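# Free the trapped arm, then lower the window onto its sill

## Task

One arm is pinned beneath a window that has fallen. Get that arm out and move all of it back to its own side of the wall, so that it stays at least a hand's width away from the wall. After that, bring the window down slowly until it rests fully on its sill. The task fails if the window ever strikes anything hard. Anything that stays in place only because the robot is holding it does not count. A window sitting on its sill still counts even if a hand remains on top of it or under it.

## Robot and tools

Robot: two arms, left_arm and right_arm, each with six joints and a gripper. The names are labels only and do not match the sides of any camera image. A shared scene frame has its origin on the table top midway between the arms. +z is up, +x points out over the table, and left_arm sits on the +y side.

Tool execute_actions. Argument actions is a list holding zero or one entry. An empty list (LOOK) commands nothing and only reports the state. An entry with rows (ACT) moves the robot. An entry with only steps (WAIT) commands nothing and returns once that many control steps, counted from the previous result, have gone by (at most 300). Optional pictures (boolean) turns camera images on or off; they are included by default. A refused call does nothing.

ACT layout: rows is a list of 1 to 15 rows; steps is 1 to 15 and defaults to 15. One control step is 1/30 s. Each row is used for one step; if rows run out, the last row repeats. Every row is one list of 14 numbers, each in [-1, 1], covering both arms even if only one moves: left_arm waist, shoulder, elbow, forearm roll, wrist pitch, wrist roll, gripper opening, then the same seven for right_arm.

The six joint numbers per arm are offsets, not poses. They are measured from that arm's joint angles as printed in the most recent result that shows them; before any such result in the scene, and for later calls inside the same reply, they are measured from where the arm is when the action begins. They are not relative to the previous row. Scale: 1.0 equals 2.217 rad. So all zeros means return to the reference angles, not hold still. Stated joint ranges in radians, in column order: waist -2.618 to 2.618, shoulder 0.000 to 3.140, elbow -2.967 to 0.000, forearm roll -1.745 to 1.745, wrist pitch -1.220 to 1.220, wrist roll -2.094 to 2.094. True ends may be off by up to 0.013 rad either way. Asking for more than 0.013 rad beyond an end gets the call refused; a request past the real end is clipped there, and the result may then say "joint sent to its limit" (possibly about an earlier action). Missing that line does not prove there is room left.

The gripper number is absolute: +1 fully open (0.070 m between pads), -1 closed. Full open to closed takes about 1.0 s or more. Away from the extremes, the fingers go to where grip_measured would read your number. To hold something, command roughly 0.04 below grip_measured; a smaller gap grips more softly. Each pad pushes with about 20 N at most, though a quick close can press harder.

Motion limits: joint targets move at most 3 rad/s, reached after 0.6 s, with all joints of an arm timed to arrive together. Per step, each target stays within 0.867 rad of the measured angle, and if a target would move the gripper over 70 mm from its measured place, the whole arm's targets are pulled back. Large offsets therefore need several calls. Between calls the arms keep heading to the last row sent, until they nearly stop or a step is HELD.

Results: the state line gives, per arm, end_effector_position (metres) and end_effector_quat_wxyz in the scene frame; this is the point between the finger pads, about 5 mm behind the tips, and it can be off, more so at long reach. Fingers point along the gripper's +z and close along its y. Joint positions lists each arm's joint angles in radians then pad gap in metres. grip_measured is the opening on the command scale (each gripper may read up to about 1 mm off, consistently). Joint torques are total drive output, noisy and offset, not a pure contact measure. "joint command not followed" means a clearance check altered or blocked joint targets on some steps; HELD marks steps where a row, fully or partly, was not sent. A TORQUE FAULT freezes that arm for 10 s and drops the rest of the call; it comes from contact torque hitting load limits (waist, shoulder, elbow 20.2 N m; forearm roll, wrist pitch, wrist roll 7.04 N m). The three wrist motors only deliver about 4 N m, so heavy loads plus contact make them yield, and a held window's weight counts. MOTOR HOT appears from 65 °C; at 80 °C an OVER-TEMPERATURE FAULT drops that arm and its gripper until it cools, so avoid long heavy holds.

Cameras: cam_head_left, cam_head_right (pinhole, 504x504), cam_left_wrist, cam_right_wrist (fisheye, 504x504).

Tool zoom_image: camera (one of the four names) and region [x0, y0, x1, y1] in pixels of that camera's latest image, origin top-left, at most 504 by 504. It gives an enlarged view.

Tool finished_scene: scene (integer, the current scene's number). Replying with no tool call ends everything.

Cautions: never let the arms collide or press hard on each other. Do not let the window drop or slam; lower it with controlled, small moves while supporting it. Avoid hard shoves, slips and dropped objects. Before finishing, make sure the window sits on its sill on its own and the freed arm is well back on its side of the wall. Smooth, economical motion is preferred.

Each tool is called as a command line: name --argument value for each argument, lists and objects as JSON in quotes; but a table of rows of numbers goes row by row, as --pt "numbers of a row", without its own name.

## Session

execute_actions --actions '[]'

Scene clock: 0.00 s of 4375.00 s.
left_arm: end_effector_position=(+0.4214, +0.0511, +0.2485) grip_measured=+0.99 end_effector_quat_wxyz=(+0.685, +0.274, +0.652, -0.176) | right_arm: end_effector_position=(+0.3076, -0.3478, +0.1802) grip_measured=+1.00 end_effector_quat_wxyz=(+0.342, +0.017, +0.939, -0.000)
Joint positions: left_arm=[-0.706  1.605 -0.764  0.109 -0.757  0.067  0.069] | right_arm=[ 0.002  1.034 -0.718  0.011  0.644  0.     0.07 ]
Joint torques (N m, as the arm reports them, + toward a larger angle): no reading

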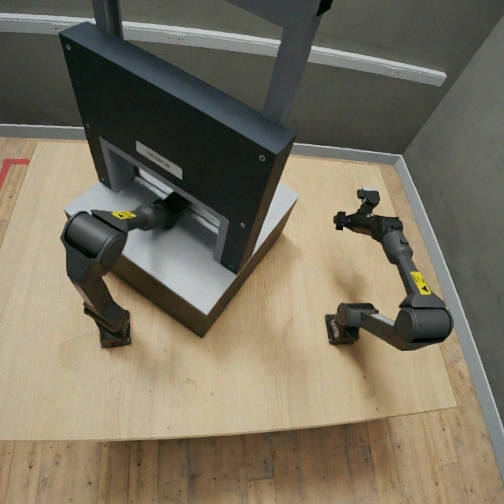

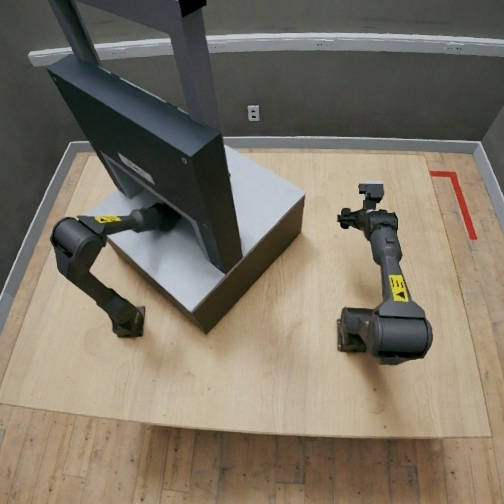

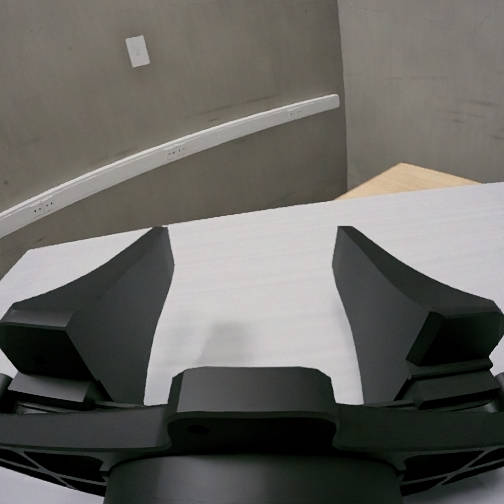

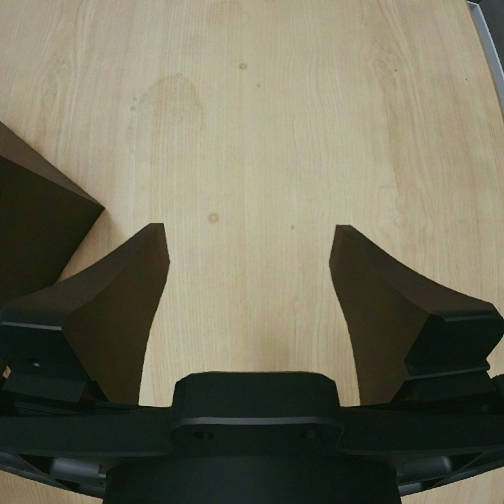

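execute_actions --actions '[{"rows": [[0,0,0,0,0,0,1, 0,0.327,-0.4466,0.7032,-0.2454,0,1]], "steps": 15}]' --pictures false

execute_actions --actions '[{"steps": 22}]' --pictures false

execute_actions --actions '[{"rows": [[0,0,0,0,0,0,1, 0.184,0,0,0,0.3157,0,1]], "steps": 15}]' --pictures false

execute_actions --actions '[{"steps": 15}]'

Scene clock: 31.07 s of 4375.00 s.
left_arm: end_effector_position=(+0.4214, +0.0511, +0.2485) grip_measured=+0.99 end_effector_quat_wxyz=(+0.685, +0.274, +0.652, -0.176) | right_arm: end_effector_position=(+0.4435, -0.3135, +0.2914) grip_measured=+1.00 end_effector_quat_wxyz=(+0.482, +0.149, +0.846, +0.175)
Joint positions: left_arm=[-0.706  1.604 -0.764  0.109 -0.756  0.067  0.069] | right_arm=[ 0.002  1.339 -1.125  0.459  0.415  0.     0.07 ]
Joint torques (N m, as the arm reports them, + toward a larger angle): left_arm=[ 0.99 -6.96 -7.5  -0.41 -1.57  0.08] | right_arm=[ 0.18 -5.6  -4.93  0.61 -0.76  0.12]
Steps of this call (steps 1 to 90: nothing new was sent; then 27.57 s passed at rest; steps 91 to 105: all 15 steps of this action). Readings (joint positions):
91: left_arm=[-0.706 1.604 -0.764 0.109 -0.756 0.067] | right_arm=[0.002 1.034 -0.719 0.011 0.644 0.000]
92: left_arm=[-0.706 1.604 -0.764 0.109 -0.756 0.067] | right_arm=[0.002 1.039 -0.724 0.017 0.642 0.000]
94: left_arm=[-0.706 1.604 -0.764 0.109 -0.756 0.067] | right_arm=[0.002 1.064 -0.754 0.049 0.622 0.000]
98: left_arm=[-0.706 1.604 -0.764 0.109 -0.756 0.067] | right_arm=[0.002 1.164 -0.881 0.176 0.545 0.000]
105: the state above

Scene clock: 31.80 s of 4375.00 s.
left_arm: end_effector_position=(+0.4214, +0.0511, +0.2486) grip_measured=+0.99 end_effector_quat_wxyz=(+0.685, +0.274, +0.651, -0.176) | right_arm: end_effector_position=(+0.5870, -0.3340, +0.4312) grip_measured=+1.00 end_effector_quat_wxyz=(+0.494, +0.467, +0.516, +0.521)
Joint positions: left_arm=[-0.706  1.604 -0.764  0.109 -0.757  0.067  0.069] | right_arm=[ 0.002  1.753 -1.699  1.552  0.105  0.     0.07 ]
Joint torques (N m, as the arm reports them, + toward a larger angle): left_arm=[ 0.99 -6.59 -7.49 -0.39 -1.6   0.08] | right_arm=[  0.23 -11.36  -4.7   -0.23  -0.09   0.09]
Steps of this call (steps 1 to 22: the robot went on to your last target). Readings (joint positions):
1: left_arm=[-0.706 1.604 -0.764 0.109 -0.756 0.067] | right_arm=[0.002 1.362 -1.157 0.505 0.397 0.000]
2: left_arm=[-0.706 1.604 -0.764 0.109 -0.756 0.067] | right_arm=[0.002 1.385 -1.188 0.553 0.380 0.000]
4: left_arm=[-0.706 1.604 -0.764 0.109 -0.757 0.067] | right_arm=[0.002 1.429 -1.250 0.654 0.347 0.000]
8: left_arm=[-0.706 1.604 -0.764 0.109 -0.757 0.067] | right_arm=[0.002 1.513 -1.367 0.883 0.284 0.000]
22: the state above

Scene clock: 32.30 s of 4375.00 s.
left_arm: end_effector_position=(+0.4214, +0.0511, +0.2486) grip_measured=+0.99 end_effector_quat_wxyz=(+0.685, +0.274, +0.651, -0.176) | right_arm: end_effector_position=(+0.5373, -0.1433, +0.4307) grip_measured=+1.00 end_effector_quat_wxyz=(+0.326, +0.301, +0.629, +0.638)
Joint positions: left_arm=[-0.706  1.604 -0.764  0.109 -0.757  0.067  0.069] | right_arm=[ 0.219  1.756 -1.705  1.56   0.464  0.     0.07 ]
Joint torques (N m, as the arm reports them, + toward a larger angle): left_arm=[ 0.97 -6.68 -7.51 -0.4  -1.6   0.09] | right_arm=[  1.81 -12.11  -3.05   0.37   0.21   0.09]
Steps of this call (steps 1 to 15: all 15 steps of this action). Readings (joint positions):
1: left_arm=[-0.706 1.604 -0.764 0.109 -0.757 0.067] | right_arm=[0.002 1.757 -1.705 1.563 0.102 0.000]
2: left_arm=[-0.706 1.604 -0.764 0.109 -0.757 0.067] | right_arm=[0.005 1.757 -1.706 1.569 0.103 0.000]
4: left_arm=[-0.706 1.604 -0.764 0.109 -0.757 0.067] | right_arm=[0.021 1.757 -1.706 1.569 0.122 0.000]
8: left_arm=[-0.706 1.604 -0.764 0.109 -0.757 0.067] | right_arm=[0.088 1.757 -1.706 1.566 0.233 0.000]
15: the state above

Scene clock: 32.80 s of 4375.00 s.
left_arm: end_effector_position=(+0.4214, +0.0511, +0.2486) grip_measured=+0.99 end_effector_quat_wxyz=(+0.685, +0.274, +0.651, -0.176) | right_arm: end_effector_position=(+0.4253, -0.0099, +0.4266) grip_measured=+1.00 end_effector_quat_wxyz=(+0.150, +0.122, +0.693, +0.695)
Joint positions: left_arm=[-0.706  1.604 -0.764  0.109 -0.757  0.067  0.069] | right_arm=[ 0.411  1.752 -1.7    1.552  0.805  0.     0.07 ]
Joint torques (N m, as the arm reports them, + toward a larger angle): left_arm=[ 1.02 -6.68 -7.49 -0.4  -1.6   0.09] | right_arm=[ -0.47 -11.14  -2.89   0.77  -0.09   0.08]
Steps of this call (steps 1 to 15: the robot went on to your last target). Readings (joint positions):
1: left_arm=[-0.706 1.604 -0.764 0.109 -0.757 0.067] | right_arm=[0.237 1.756 -1.705 1.559 0.497 0.000]
2: left_arm=[-0.706 1.604 -0.764 0.109 -0.757 0.067] | right_arm=[0.256 1.755 -1.704 1.559 0.530 0.000]
4: left_arm=[-0.706 1.604 -0.764 0.109 -0.757 0.067] | right_arm=[0.293 1.755 -1.703 1.557 0.596 0.000]
8: left_arm=[-0.706 1.604 -0.764 0.109 -0.757 0.067] | right_arm=[0.368 1.754 -1.701 1.554 0.730 0.000]
15: the state above

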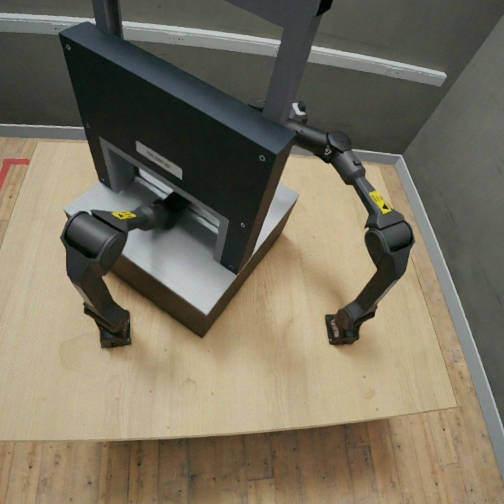

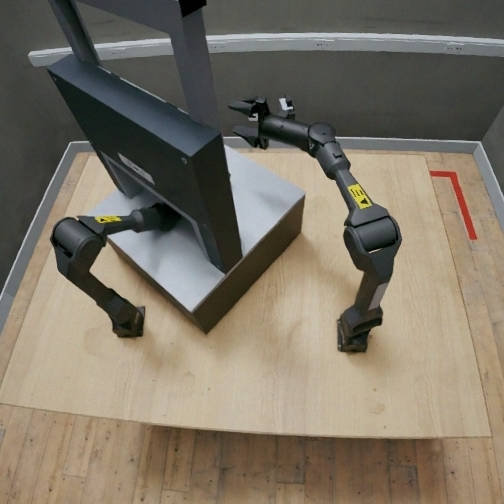

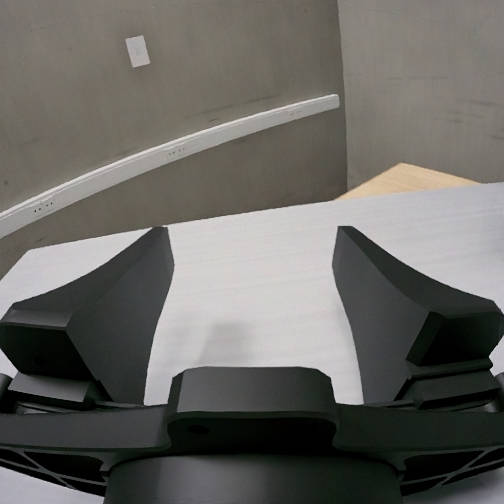

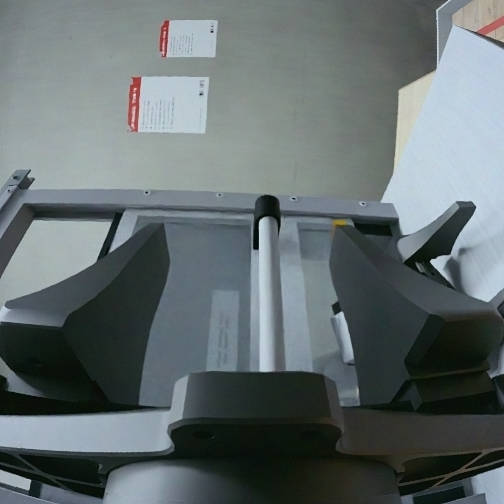

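execute_actions --actions '[{"rows": [[0,0,0,0,0,0,1, 0.09,0.001,0.0135,0.008,0,0,1]], "steps": 15}]' --pictures false

execute_actions --actions '[{"steps": 6}]'

Scene clock: 36.47 s of 4375.00 s.
left_arm: end_effector_position=(+0.4214, +0.0511, +0.2486) grip_measured=+0.99 end_effector_quat_wxyz=(+0.685, +0.274, +0.651, -0.176) | right_arm: end_effector_position=(+0.3522, +0.0638, +0.4160) grip_measured=+1.00 end_effector_quat_wxyz=(+0.066, +0.064, +0.704, +0.704)
Joint positions: left_arm=[-0.706  1.604 -0.764  0.109 -0.757  0.067  0.069] | right_arm=[ 0.612  1.755 -1.669  1.569  0.806  0.     0.07 ]
Joint torques (N m, as the arm reports them, + toward a larger angle): left_arm=[ 1.01 -6.67 -7.51 -0.4  -1.6   0.08] | right_arm=[ -0.26 -10.34  -3.14   1.05  -0.03   0.08]
Steps of this call (steps 1 to 15: the robot went on to your last target; steps 16 to 90: nothing new was sent; then 0.17 s passed at rest; steps 91 to 105: all 15 steps of this action). Readings (joint positions):
91: left_arm=[-0.706 1.604 -0.764 0.109 -0.757 0.067] | right_arm=[0.411 1.753 -1.699 1.552 0.805 0.000]
92: left_arm=[-0.706 1.604 -0.764 0.109 -0.757 0.067] | right_arm=[0.415 1.753 -1.699 1.552 0.805 0.000]
94: left_arm=[-0.706 1.604 -0.764 0.109 -0.757 0.067] | right_arm=[0.444 1.753 -1.694 1.554 0.805 0.000]
98: left_arm=[-0.706 1.604 -0.764 0.109 -0.757 0.067] | right_arm=[0.562 1.755 -1.677 1.565 0.806 0.000]
105: the state above

Scene clock: 36.67 s of 4375.00 s.
left_arm: end_effector_position=(+0.4214, +0.0511, +0.2486) grip_measured=+0.99 end_effector_quat_wxyz=(+0.685, +0.274, +0.651, -0.176) | right_arm: end_effector_position=(+0.3529, +0.0633, +0.4160) grip_measured=+1.00 end_effector_quat_wxyz=(+0.066, +0.065, +0.704, +0.704)
Joint positions: left_arm=[-0.706  1.604 -0.764  0.109 -0.757  0.067  0.069] | right_arm=[ 0.611  1.755 -1.669  1.569  0.805  0.     0.07 ]
Joint torques (N m, as the arm reports them, + toward a larger angle): left_arm=[ 1.   -6.7  -7.5  -0.4  -1.6   0.08] | right_arm=[ -0.49 -10.37  -3.49   1.06  -0.14   0.08]
Steps of this call (steps 1 to 6: the robot went on to your last target). Readings (joint positions):
1: left_arm=[-0.706 1.604 -0.764 0.109 -0.757 0.067] | right_arm=[0.612 1.755 -1.669 1.569 0.805 0.000]
2: left_arm=[-0.706 1.604 -0.764 0.109 -0.757 0.067] | right_arm=[0.611 1.755 -1.669 1.569 0.805 0.000]
4: left_arm=[-0.706 1.604 -0.764 0.109 -0.757 0.067] | right_arm=[0.611 1.755 -1.669 1.569 0.805 0.000]
6: the state above

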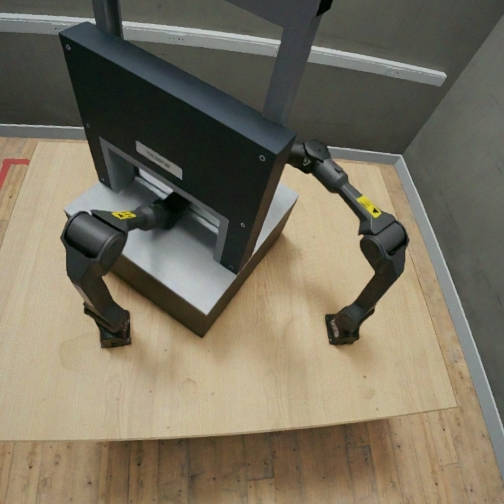

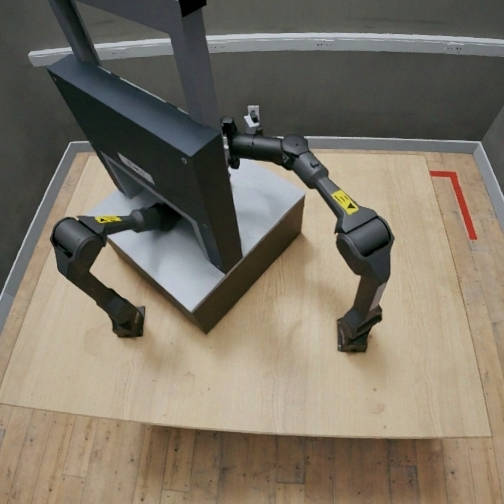

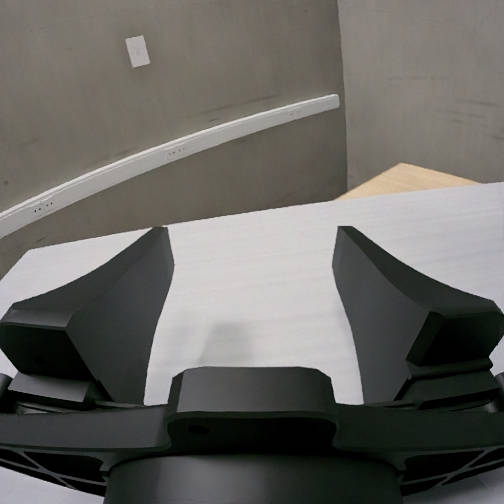

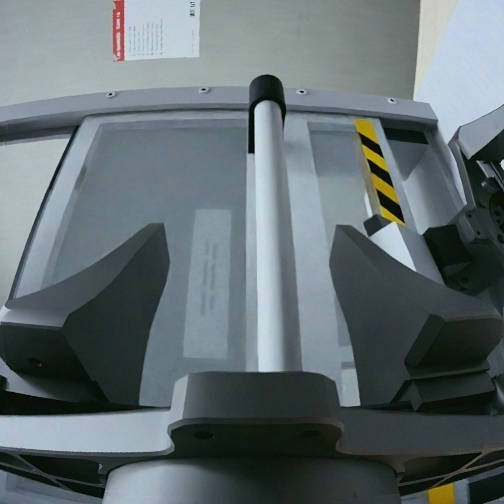

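execute_actions --actions '[{"rows": [[0,0,0,0,0,0,1, 0.027,0,0,0,0,0,1]], "steps": 15}]'

Scene clock: 41.70 s of 4375.00 s.
left_arm: end_effector_position=(+0.4214, +0.0511, +0.2486) grip_measured=+0.99 end_effector_quat_wxyz=(+0.685, +0.274, +0.651, -0.176) | right_arm: end_effector_position=(+0.3279, +0.0822, +0.4162) grip_measured=+1.00 end_effector_quat_wxyz=(+0.045, +0.044, +0.706, +0.706)
Joint positions: left_arm=[-0.706  1.604 -0.764  0.109 -0.757  0.067  0.069] | right_arm=[ 0.671  1.755 -1.67   1.569  0.805  0.     0.07 ]
Joint torques (N m, as the arm reports them, + toward a larger angle): left_arm=[ 1.   -6.69 -7.49 -0.4  -1.6   0.08] | right_arm=[ -0.97 -11.31  -4.38   1.06  -0.03   0.08]
Steps of this call (steps 1 to 15: the robot went on to your last target; steps 16 to 90: nothing new was sent; then 1.53 s passed at rest; steps 91 to 105: all 15 steps of this action). Readings (joint positions):
91: left_arm=[-0.706 1.604 -0.764 0.109 -0.757 0.067] | right_arm=[0.611 1.755 -1.670 1.569 0.805 0.000]
92: left_arm=[-0.706 1.604 -0.764 0.109 -0.757 0.067] | right_arm=[0.616 1.755 -1.670 1.569 0.804 0.000]
94: left_arm=[-0.706 1.604 -0.764 0.109 -0.757 0.067] | right_arm=[0.645 1.755 -1.670 1.569 0.804 0.000]
98: left_arm=[-0.706 1.604 -0.764 0.109 -0.757 0.067] | right_arm=[0.673 1.755 -1.670 1.569 0.805 0.000]
105: the state above

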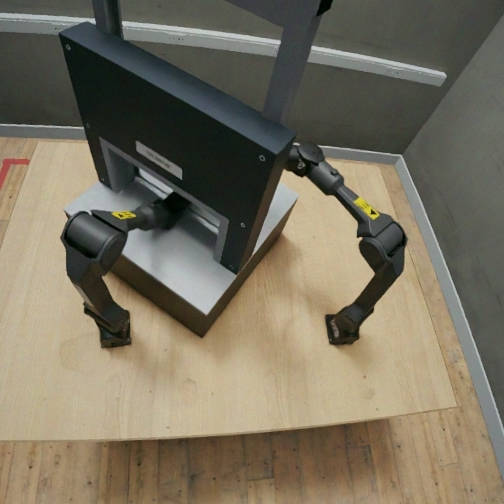

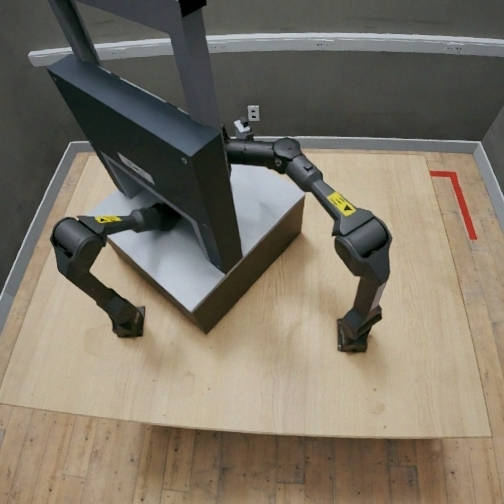

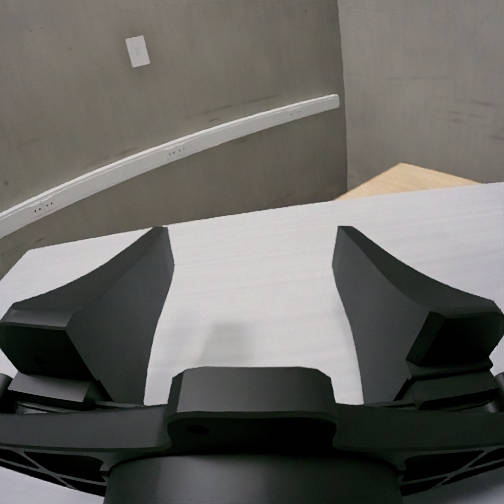

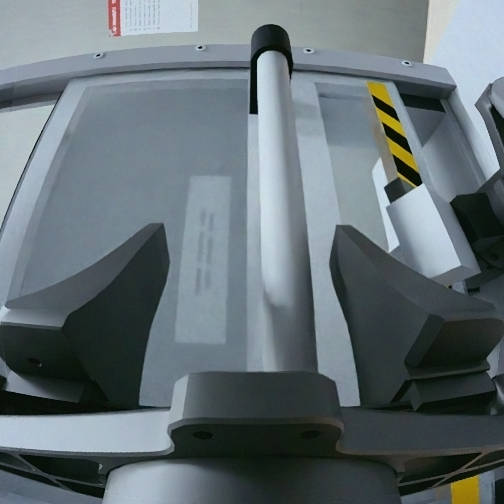

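execute_actions --actions '[{"rows": [[0,0,0,0,0,0,1, 0,0.001,-0.006,0,0,0,1],[0,0,0,0,0,0,1, 0,0.002,-0.012,0,0,0,1],[0,0,0,0,0,0,1, 0,0.003,-0.018,0,0,0,1],[0,0,0,0,0,0,1, 0,0.004,-0.024,0,0,0,1],[0,0,0,0,0,0,1, 0,0.005,-0.03,0,0,0,1],[0,0,0,0,0,0,1, 0,0.006,-0.036,0,0,0,1],[0,0,0,0,0,0,1, 0,0.007,-0.042,0,0,0,1],[0,0,0,0,0,0,1, 0,0.008,-0.048,0,0,0,1],[0,0,0,0,0,0,1, 0,0.009,-0.054,0,0,0,1],[0,0,0,0,0,0,1, 0,0.01,-0.06,0,0,0,1],[0,0,0,0,0,0,1, 0,0.011,-0.066,0,0,0,1],[0,0,0,0,0,0,1, 0,0.012,-0.072,0,0,0,1],[0,0,0,0,0,0,1, 0,0.0135,-0.078,0,0,0,1],[0,0,0,0,0,0,1, 0,0.0147,-0.0845,0,0,0,1],[0,0,0,0,0,0,1, 0,0.0157,-0.0908,0,0,0,1]], "steps": 15}]' --pictures false

execute_actions --actions '[{"steps": 8}]'

Scene clock: 49.47 s of 4375.00 s.
left_arm: end_effector_position=(+0.4215, +0.0512, +0.2510) grip_measured=+0.99 end_effector_quat_wxyz=(+0.687, +0.273, +0.650, -0.177) | right_arm: end_effector_position=(+0.3277, +0.0825, +0.4739) grip_measured=+1.00 end_effector_quat_wxyz=(+0.085, +0.002, +0.669, +0.738)
Joint positions: left_arm=[-0.706  1.602 -0.766  0.108 -0.758  0.067  0.069] | right_arm=[ 0.671  1.786 -1.852  1.57   0.808  0.001  0.07 ]
Joint torques (N m, as the arm reports them, + toward a larger angle): left_arm=[ 0.97 -3.38 -3.32  0.1  -0.71  0.09] | right_arm=[  0.51 -13.08  -9.28   3.78  -2.16  -0.17]
Steps of this call (steps 1 to 15: the robot went on to your last target; steps 16 to 90: nothing new was sent; then 4.27 s passed at rest; steps 91 to 105: all 15 steps of this action). Readings (joint positions):
91: left_arm=[-0.706 1.604 -0.764 0.109 -0.757 0.067] | right_arm=[0.671 1.755 -1.669 1.569 0.805 0.000]
92: left_arm=[-0.706 1.604 -0.764 0.109 -0.757 0.067] | right_arm=[0.671 1.756 -1.673 1.569 0.805 0.000]
94: left_arm=[-0.706 1.604 -0.764 0.109 -0.757 0.067] | right_arm=[0.671 1.761 -1.700 1.569 0.805 0.000]
98: left_arm=[-0.706 1.601 -0.770 0.108 -0.762 0.067] | right_arm=[0.670 1.775 -1.748 1.558 0.813 0.001]
105: the state above

Scene clock: 49.73 s of 4375.00 s.
left_arm: end_effector_position=(+0.4215, +0.0512, +0.2489) grip_measured=+0.99 end_effector_quat_wxyz=(+0.685, +0.274, +0.651, -0.177) | right_arm: end_effector_position=(+0.3273, +0.0819, +0.4816) grip_measured=+1.00 end_effector_quat_wxyz=(+0.090, -0.002, +0.664, +0.743)
Joint positions: left_arm=[-0.706  1.604 -0.764  0.109 -0.757  0.067  0.069] | right_arm=[ 0.672  1.789 -1.874  1.571  0.805  0.001  0.07 ]
Joint torques (N m, as the arm reports them, + toward a larger angle): left_arm=[ 1.01 -3.28 -3.28  0.2  -0.76  0.08] | right_arm=[ -0.11 -12.36  -6.29   2.77  -1.77  -0.3 ]
Steps of this call (steps 1 to 8: the robot went on to your last target). Readings (joint positions):
1: left_arm=[-0.706 1.602 -0.766 0.108 -0.758 0.067] | right_arm=[0.671 1.788 -1.865 1.570 0.808 0.001]
2: left_arm=[-0.706 1.603 -0.765 0.108 -0.757 0.067] | right_arm=[0.671 1.788 -1.872 1.571 0.806 0.001]
4: left_arm=[-0.706 1.603 -0.765 0.108 -0.757 0.067] | right_arm=[0.672 1.788 -1.874 1.572 0.805 0.001]
8: the state above

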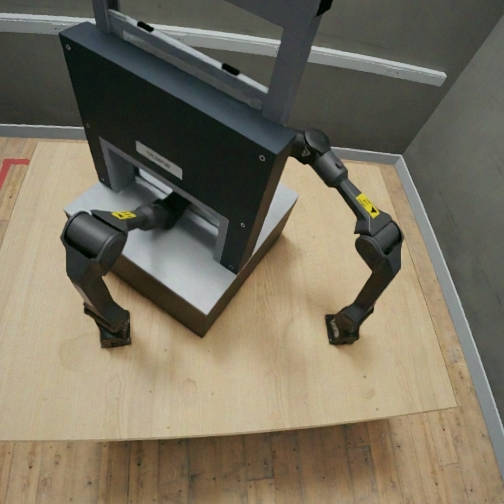

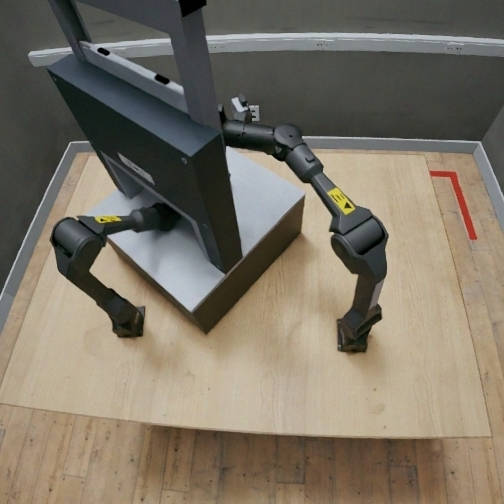

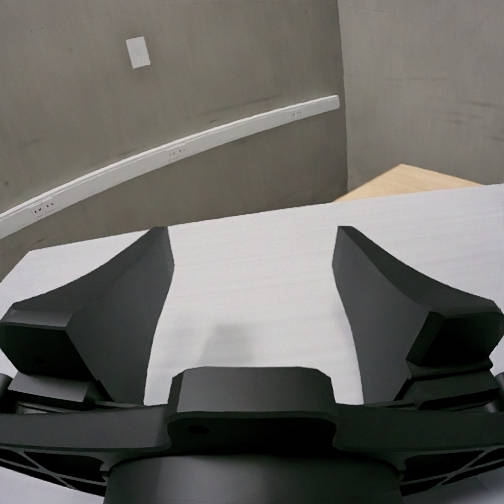

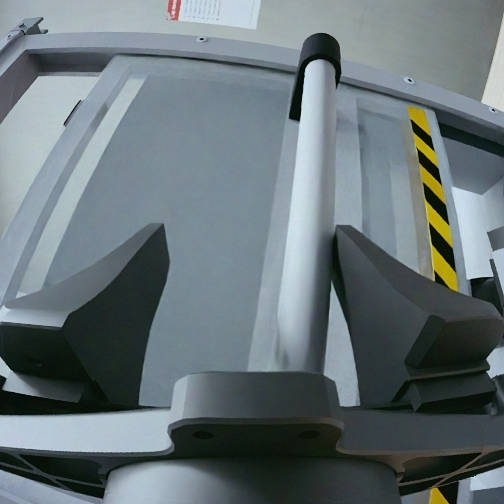

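execute_actions --actions '[{"rows": [[0,0,0,0,0,0,1, 0,0.002,-0.0063,0,0,0,1],[0,0,0,0,0,0,1, 0,0.004,-0.0127,0,0,0,1],[0,0,0,0,0,0,1, 0,0.006,-0.019,0,0,0,1],[0,0,0,0,0,0,1, 0,0.008,-0.0253,0,0,0,1],[0,0,0,0,0,0,1, 0,0.01,-0.0317,0,0,0,1],[0,0,0,0,0,0,1, 0,0.012,-0.038,0,0,0,1],[0,0,0,0,0,0,1, 0,0.014,-0.0443,0,0,0,1],[0,0,0,0,0,0,1, 0,0.016,-0.0507,0,0,0,1],[0,0,0,0,0,0,1, 0,0.018,-0.057,0,0,0,1],[0,0,0,0,0,0,1, 0,0.02,-0.0633,0,0,0,1],[0,0,0,0,0,0,1, 0,0.022,-0.0697,0,0,0,1],[0,0,0,0,0,0,1, 0,0.024,-0.076,0,0,0,1],[0,0,0,0,0,0,1, 0,0.026,-0.0823,0,0,0,1],[0,0,0,0,0,0,1, 0,0.028,-0.0887,0,0,0,1],[0,0,0,0,0,0,1, 0,0.0302,-0.095,0,0,0,1]], "steps": 15}]' --pictures false

execute_actions --actions '[{"steps": 10}]' --pictures false

execute_actions --actions '[{"rows": [[0,-0.117,0.1235,0,-0.0063,0,1, 0,0,0,0,0,0,1]], "steps": 15}]' --pictures true

Scene clock: 71.73 s of 4375.00 s.
left_arm: end_effector_position=(+0.4214, +0.0511, +0.2486) grip_measured=+0.99 end_effector_quat_wxyz=(+0.685, +0.274, +0.651, -0.176) | right_arm: end_effector_position=(+0.3280, +0.0819, +0.5266) grip_measured=+1.00 end_effector_quat_wxyz=(+0.125, -0.037, +0.628, +0.767)
Joint positions: left_arm=[-0.706  1.604 -0.764  0.109 -0.757  0.067  0.069] | right_arm=[ 0.671  1.849 -2.067  1.572  0.805  0.001  0.07 ]
Joint torques (N m, as the arm reports them, + toward a larger angle): left_arm=[ 0.99 -4.03 -3.65 -0.11 -0.85  0.06] | right_arm=[ -1.31 -12.59  -8.72   2.94  -2.65  -0.22]
Steps of this call (steps 1 to 30: the robot went on to your last target; steps 31 to 90: nothing new was sent; then 18.50 s passed at rest; steps 91 to 105: all 15 steps of this action). Readings (joint positions):
91: left_arm=[-0.706 1.604 -0.764 0.109 -0.757 0.067] | right_arm=[0.671 1.790 -1.871 1.569 0.805 0.000]
92: left_arm=[-0.706 1.604 -0.764 0.109 -0.757 0.067] | right_arm=[0.671 1.791 -1.875 1.569 0.806 0.000]
94: left_arm=[-0.706 1.604 -0.764 0.109 -0.757 0.067] | right_arm=[0.671 1.799 -1.902 1.568 0.808 0.001]
98: left_arm=[-0.706 1.604 -0.764 0.109 -0.757 0.067] | right_arm=[0.671 1.817 -1.968 1.572 0.806 0.001]
105: the state above

Scene clock: 72.07 s of 4375.00 s.
left_arm: end_effector_position=(+0.4214, +0.0511, +0.2486) grip_measured=+0.99 end_effector_quat_wxyz=(+0.685, +0.274, +0.652, -0.176) | right_arm: end_effector_position=(+0.3277, +0.0816, +0.5315) grip_measured=+1.00 end_effector_quat_wxyz=(+0.130, -0.041, +0.623, +0.770)
Joint positions: left_arm=[-0.706  1.604 -0.764  0.109 -0.757  0.067  0.069] | right_arm=[ 0.671  1.855 -2.087  1.572  0.803  0.001  0.07 ]
Joint torques (N m, as the arm reports them, + toward a larger angle): left_arm=[ 0.98 -4.35 -3.9  -0.19 -0.89  0.06] | right_arm=[ -1.19 -12.26  -5.05   2.2   -2.08  -0.24]
Steps of this call (steps 1 to 10: the robot went on to your last target). Readings (joint positions):
1: left_arm=[-0.706 1.604 -0.764 0.109 -0.757 0.067] | right_arm=[0.671 1.853 -2.080 1.572 0.804 0.001]
2: left_arm=[-0.706 1.604 -0.764 0.109 -0.757 0.067] | right_arm=[0.671 1.855 -2.087 1.572 0.804 0.001]
4: left_arm=[-0.706 1.604 -0.764 0.109 -0.757 0.067] | right_arm=[0.671 1.855 -2.088 1.572 0.803 0.001]
8: left_arm=[-0.706 1.604 -0.764 0.109 -0.757 0.067] | right_arm=[0.671 1.855 -2.088 1.572 0.803 0.001]
10: the state above

Scene clock: 72.57 s of 4375.00 s.
left_arm: end_effector_position=(+0.3572, +0.0926, +0.2485) grip_measured=+0.99 end_effector_quat_wxyz=(+0.685, +0.274, +0.652, -0.177) | right_arm: end_effector_position=(+0.3278, +0.0816, +0.5314) grip_measured=+1.00 end_effector_quat_wxyz=(+0.130, -0.041, +0.624, +0.770)
Joint positions: left_arm=[-0.706  1.343 -0.489  0.109 -0.771  0.067  0.069] | right_arm=[ 0.671  1.855 -2.087  1.572  0.803  0.001  0.07 ]
Joint torques (N m, as the arm reports them, + toward a larger angle): left_arm=[ 0.96 -2.31 -4.22 -0.1  -0.87  0.06] | right_arm=[ -1.23 -12.53  -6.21   2.55  -2.24  -0.23]
Steps of this call (steps 1 to 15: all 15 steps of this action). Readings (joint positions):
1: left_arm=[-0.706 1.604 -0.764 0.109 -0.757 0.067] | right_arm=[0.671 1.855 -2.087 1.572 0.803 0.001]
2: left_arm=[-0.706 1.598 -0.758 0.109 -0.757 0.067] | right_arm=[0.671 1.855 -2.087 1.572 0.803 0.001]
4: left_arm=[-0.706 1.569 -0.728 0.109 -0.758 0.067] | right_arm=[0.671 1.855 -2.087 1.572 0.803 0.001]
8: left_arm=[-0.706 1.448 -0.599 0.109 -0.765 0.067] | right_arm=[0.671 1.855 -2.087 1.572 0.803 0.001]
15: the state above

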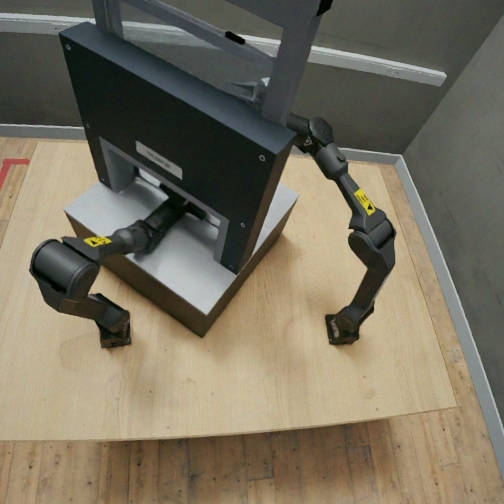

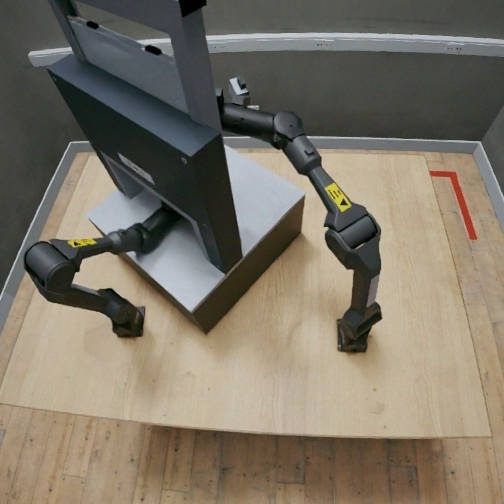

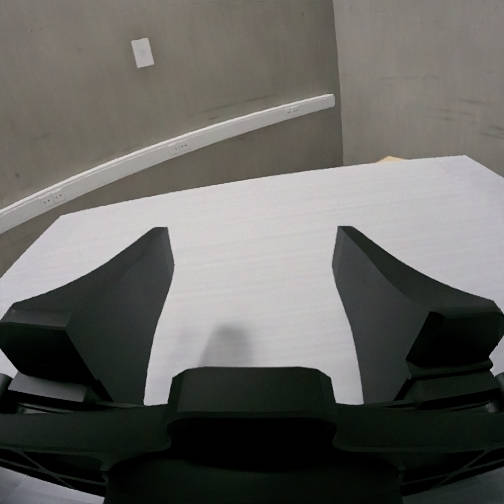

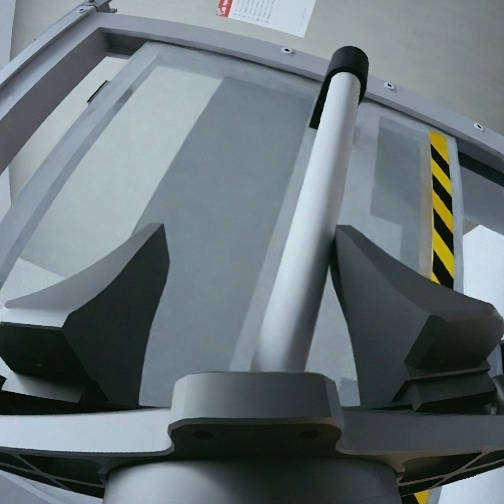

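execute_actions --actions '[{"rows": [[0,-0.1638,0.103,0,0.0609,0,1, 0,0,0,0,0,0,1]], "steps": 15}]' --pictures false

execute_actions --actions '[{"steps": 5}]'

Scene clock: 75.40 s of 4375.00 s.
left_arm: end_effector_position=(+0.2925, +0.1375, +0.2485) grip_measured=+0.99 end_effector_quat_wxyz=(+0.686, +0.274, +0.652, -0.170) | right_arm: end_effector_position=(+0.3278, +0.0816, +0.5315) grip_measured=+1.00 end_effector_quat_wxyz=(+0.130, -0.041, +0.624, +0.770)
Joint positions: left_arm=[-0.706  0.984 -0.262  0.109 -0.637  0.067  0.069] | right_arm=[ 0.671  1.855 -2.087  1.572  0.803  0.001  0.07 ]
Joint torques (N m, as the arm reports them, + toward a larger angle): left_arm=[ 1.01 -0.57 -4.51  0.18 -0.82  0.06] | right_arm=[ -1.27 -12.6   -6.75   2.73  -2.12  -0.23]
Steps of this call (steps 1 to 15: the robot went on to your last target; steps 16 to 70: nothing new was sent; steps 71 to 85: all 15 steps of this action). Readings (joint positions):
71: left_arm=[-0.706 1.345 -0.490 0.109 -0.771 0.067] | right_arm=[0.671 1.855 -2.087 1.572 0.803 0.001]
72: left_arm=[-0.706 1.339 -0.488 0.109 -0.769 0.067] | right_arm=[0.671 1.855 -2.087 1.572 0.803 0.001]
74: left_arm=[-0.706 1.309 -0.469 0.109 -0.758 0.067] | right_arm=[0.671 1.855 -2.087 1.572 0.803 0.001]
78: left_arm=[-0.706 1.178 -0.386 0.109 -0.709 0.067] | right_arm=[0.671 1.855 -2.087 1.572 0.803 0.001]
85: the state above

Scene clock: 75.57 s of 4375.00 s.
left_arm: end_effector_position=(+0.2918, +0.1380, +0.2481) grip_measured=+0.99 end_effector_quat_wxyz=(+0.686, +0.274, +0.652, -0.170) | right_arm: end_effector_position=(+0.3278, +0.0816, +0.5315) grip_measured=+1.00 end_effector_quat_wxyz=(+0.130, -0.041, +0.624, +0.770)
Joint positions: left_arm=[-0.706  0.979 -0.259  0.109 -0.635  0.067  0.069] | right_arm=[ 0.671  1.855 -2.087  1.572  0.803  0.001  0.07 ]
Joint torques (N m, as the arm reports them, + toward a larger angle): left_arm=[ 1.   -0.2  -4.76  0.17 -0.92  0.06] | right_arm=[ -1.29 -12.61  -6.74   2.7   -2.13  -0.23]
Steps of this call (steps 1 to 5: the robot went on to your last target). Readings (joint positions):
1: left_arm=[-0.706 0.979 -0.259 0.109 -0.635 0.067] | right_arm=[0.671 1.855 -2.087 1.572 0.803 0.001]
2: left_arm=[-0.706 0.979 -0.259 0.109 -0.635 0.067] | right_arm=[0.671 1.855 -2.087 1.572 0.803 0.001]
4: left_arm=[-0.706 0.979 -0.259 0.109 -0.635 0.067] | right_arm=[0.671 1.855 -2.087 1.572 0.803 0.001]
5: the state above

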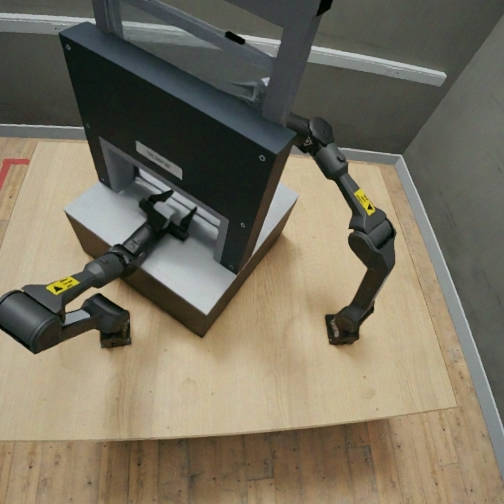

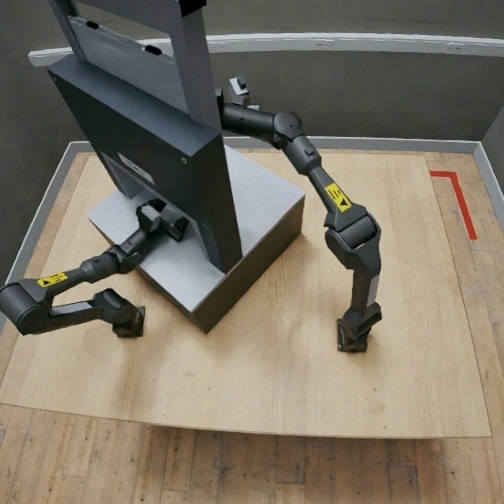

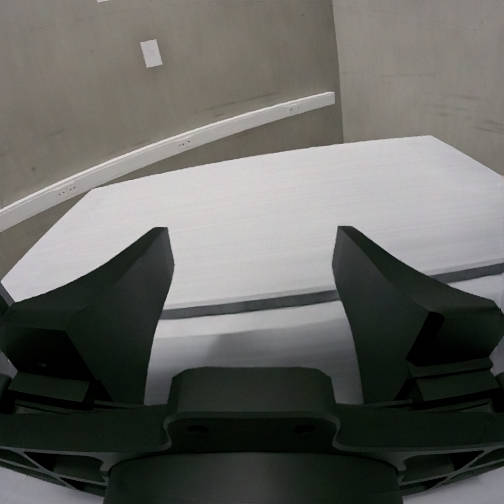

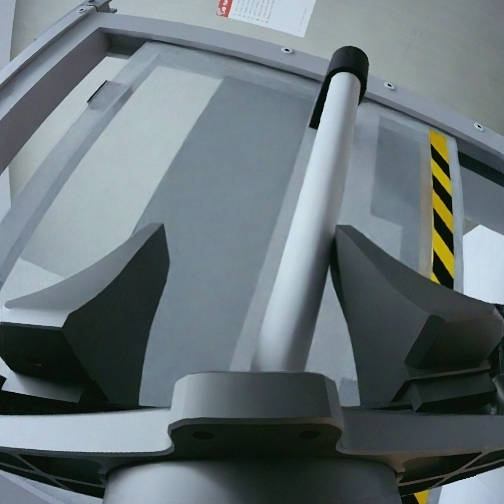

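execute_actions --actions '[]'

Scene clock: 86.33 s of 4375.00 s.
left_arm: end_effector_position=(+0.2919, +0.1379, +0.2484) grip_measured=+0.99 end_effector_quat_wxyz=(+0.686, +0.274, +0.652, -0.170) | right_arm: end_effector_position=(+0.3278, +0.0816, +0.5314) grip_measured=+1.00 end_effector_quat_wxyz=(+0.130, -0.041, +0.624, +0.770)
Joint positions: left_arm=[-0.706  0.98  -0.26   0.109 -0.636  0.067  0.069] | right_arm=[ 0.671  1.855 -2.087  1.572  0.803  0.001  0.07 ]
Joint torques (N m, as the arm reports them, + toward a larger angle): left_arm=[ 1.   -0.45 -4.57 -0.02 -0.92  0.06] | right_arm=[ -1.25 -12.65  -6.75   2.47  -2.27  -0.23]
Steps of this call (steps 1 to 15: the robot went on to your last target; steps 16 to 90: nothing new was sent; then 7.77 s passed at rest). Readings (joint positions):
1: left_arm=[-0.706 0.980 -0.260 0.109 -0.635 0.067] | right_arm=[0.671 1.855 -2.087 1.572 0.803 0.001]
2: left_arm=[-0.706 0.980 -0.260 0.109 -0.635 0.067] | right_arm=[0.671 1.855 -2.087 1.572 0.803 0.001]
4: left_arm=[-0.706 0.980 -0.260 0.109 -0.635 0.067] | right_arm=[0.671 1.855 -2.087 1.572 0.803 0.001]
8: left_arm=[-0.706 0.980 -0.260 0.109 -0.635 0.067] | right_arm=[0.671 1.855 -2.087 1.572 0.803 0.001]
90: the state above
All arms were judged still, so your last target was given up. Only a new action makes them travel on or press farther. Fingers that are still opening or closing keep moving.

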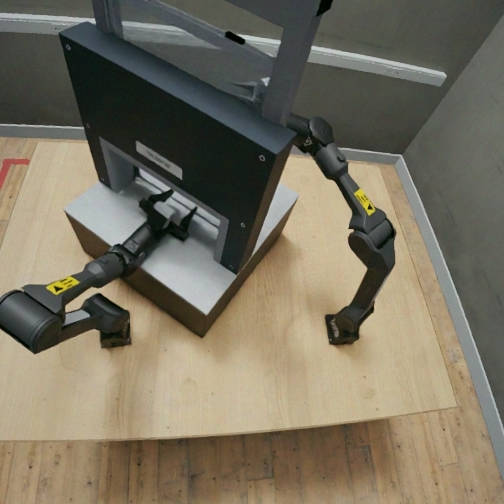

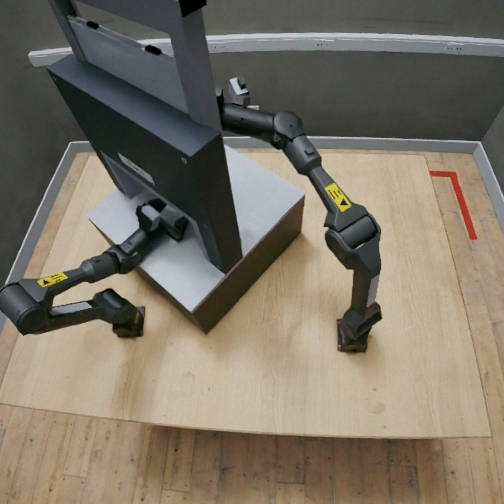

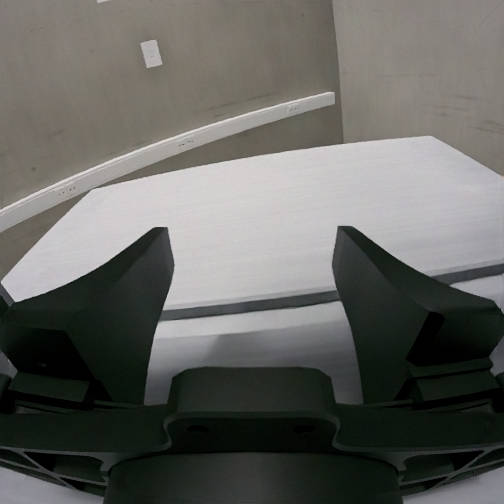

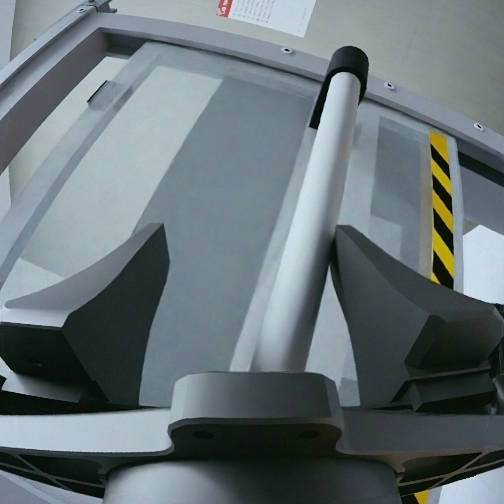

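execute_actions --actions '[{"rows": [[0,-0.05,0.01,0,0.039,0,1,0,0,0,0,0,0,1],[0,-0.10,0.02,0,0.078,0,1,0,0,0,0,0,0,1],[0,-0.15,0.03,0,0.117,0,1,0,0,0,0,0,0,1],[0,-0.20,0.04,0,0.156,0,1,0,0,0,0,0,0,1],[0,-0.246,0.0505,0,0.195,0,1,0,0,0,0,0,0,1]], "steps": 15}]' --pictures false

execute_actions --actions '[{"steps": 15}]'

Scene clock: 90.40 s of 4375.00 s.
left_arm: end_effector_position=(+0.2374, +0.1830, +0.2519) grip_measured=+0.99 end_effector_quat_wxyz=(+0.692, +0.267, +0.654, -0.152) | right_arm: end_effector_position=(+0.3278, +0.0816, +0.5314) grip_measured=+1.00 end_effector_quat_wxyz=(+0.130, -0.041, +0.624, +0.770)
Joint positions: left_arm=[-0.706  0.502 -0.162  0.109 -0.257  0.067  0.069] | right_arm=[ 0.671  1.855 -2.087  1.572  0.803  0.001  0.07 ]
Joint torques (N m, as the arm reports them, + toward a larger angle): left_arm=[ 1.    1.29 -4.17 -0.12 -0.97  0.06] | right_arm=[ -1.3  -12.64  -6.75   2.48  -2.38  -0.23]
Steps of this call (steps 1 to 90: nothing new was sent; then 0.57 s passed at rest; steps 91 to 105: all 15 steps of this action). Readings (joint positions):
91: left_arm=[-0.706 0.980 -0.260 0.109 -0.635 0.067] | right_arm=[0.671 1.855 -2.087 1.572 0.803 0.001]
92: left_arm=[-0.706 0.975 -0.260 0.109 -0.631 0.067] | right_arm=[0.671 1.855 -2.087 1.572 0.803 0.001]
94: left_arm=[-0.706 0.944 -0.255 0.109 -0.607 0.067] | right_arm=[0.671 1.855 -2.087 1.572 0.803 0.001]
98: left_arm=[-0.706 0.814 -0.228 0.109 -0.505 0.067] | right_arm=[0.671 1.855 -2.087 1.572 0.803 0.001]
105: the state above

Scene clock: 90.90 s of 4375.00 s.
left_arm: end_effector_position=(+0.2305, +0.1890, +0.2493) grip_measured=+0.99 end_effector_quat_wxyz=(+0.692, +0.266, +0.654, -0.149) | right_arm: end_effector_position=(+0.3278, +0.0816, +0.5314) grip_measured=+1.00 end_effector_quat_wxyz=(+0.130, -0.041, +0.624, +0.770)
Joint positions: left_arm=[-0.706  0.435 -0.148  0.109 -0.204  0.067  0.069] | right_arm=[ 0.671  1.855 -2.087  1.572  0.803  0.001  0.07 ]
Joint torques (N m, as the arm reports them, + toward a larger angle): left_arm=[ 1.01  1.21 -4.63 -0.08 -0.88  0.06] | right_arm=[ -1.26 -12.64  -6.74   2.48  -2.37  -0.23]
Steps of this call (steps 1 to 15: the robot went on to your last target). Readings (joint positions):
1: left_arm=[-0.706 0.478 -0.157 0.109 -0.238 0.067] | right_arm=[0.671 1.855 -2.087 1.572 0.803 0.001]
2: left_arm=[-0.706 0.458 -0.153 0.109 -0.222 0.067] | right_arm=[0.671 1.855 -2.087 1.572 0.803 0.001]
4: left_arm=[-0.706 0.437 -0.148 0.109 -0.205 0.067] | right_arm=[0.671 1.855 -2.087 1.572 0.803 0.001]
8: left_arm=[-0.706 0.434 -0.148 0.109 -0.204 0.067] | right_arm=[0.671 1.855 -2.087 1.572 0.803 0.001]
15: the state above

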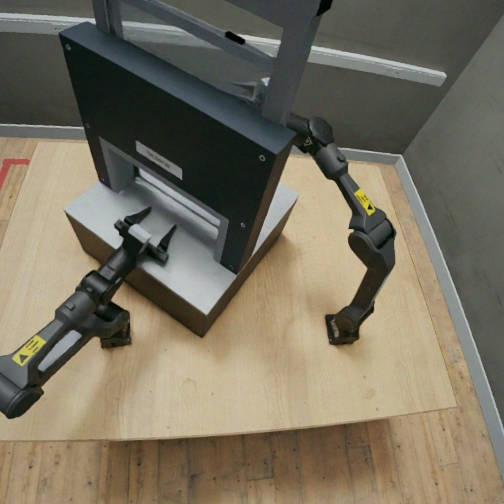

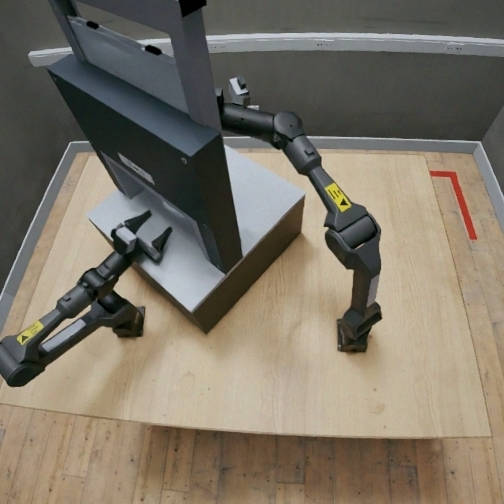

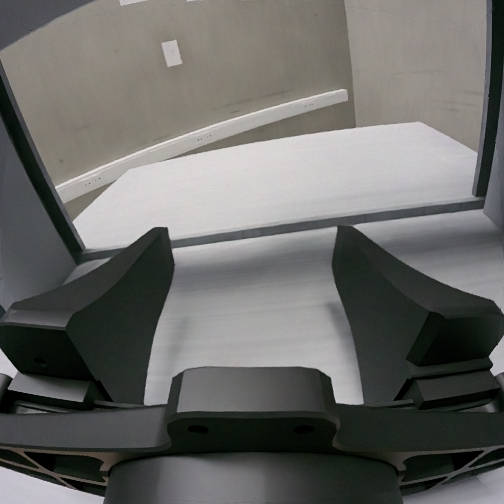

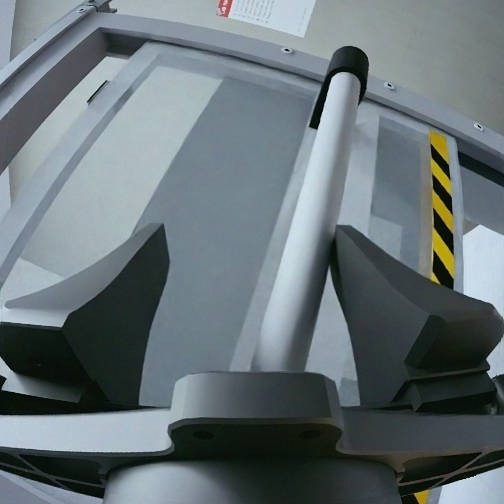

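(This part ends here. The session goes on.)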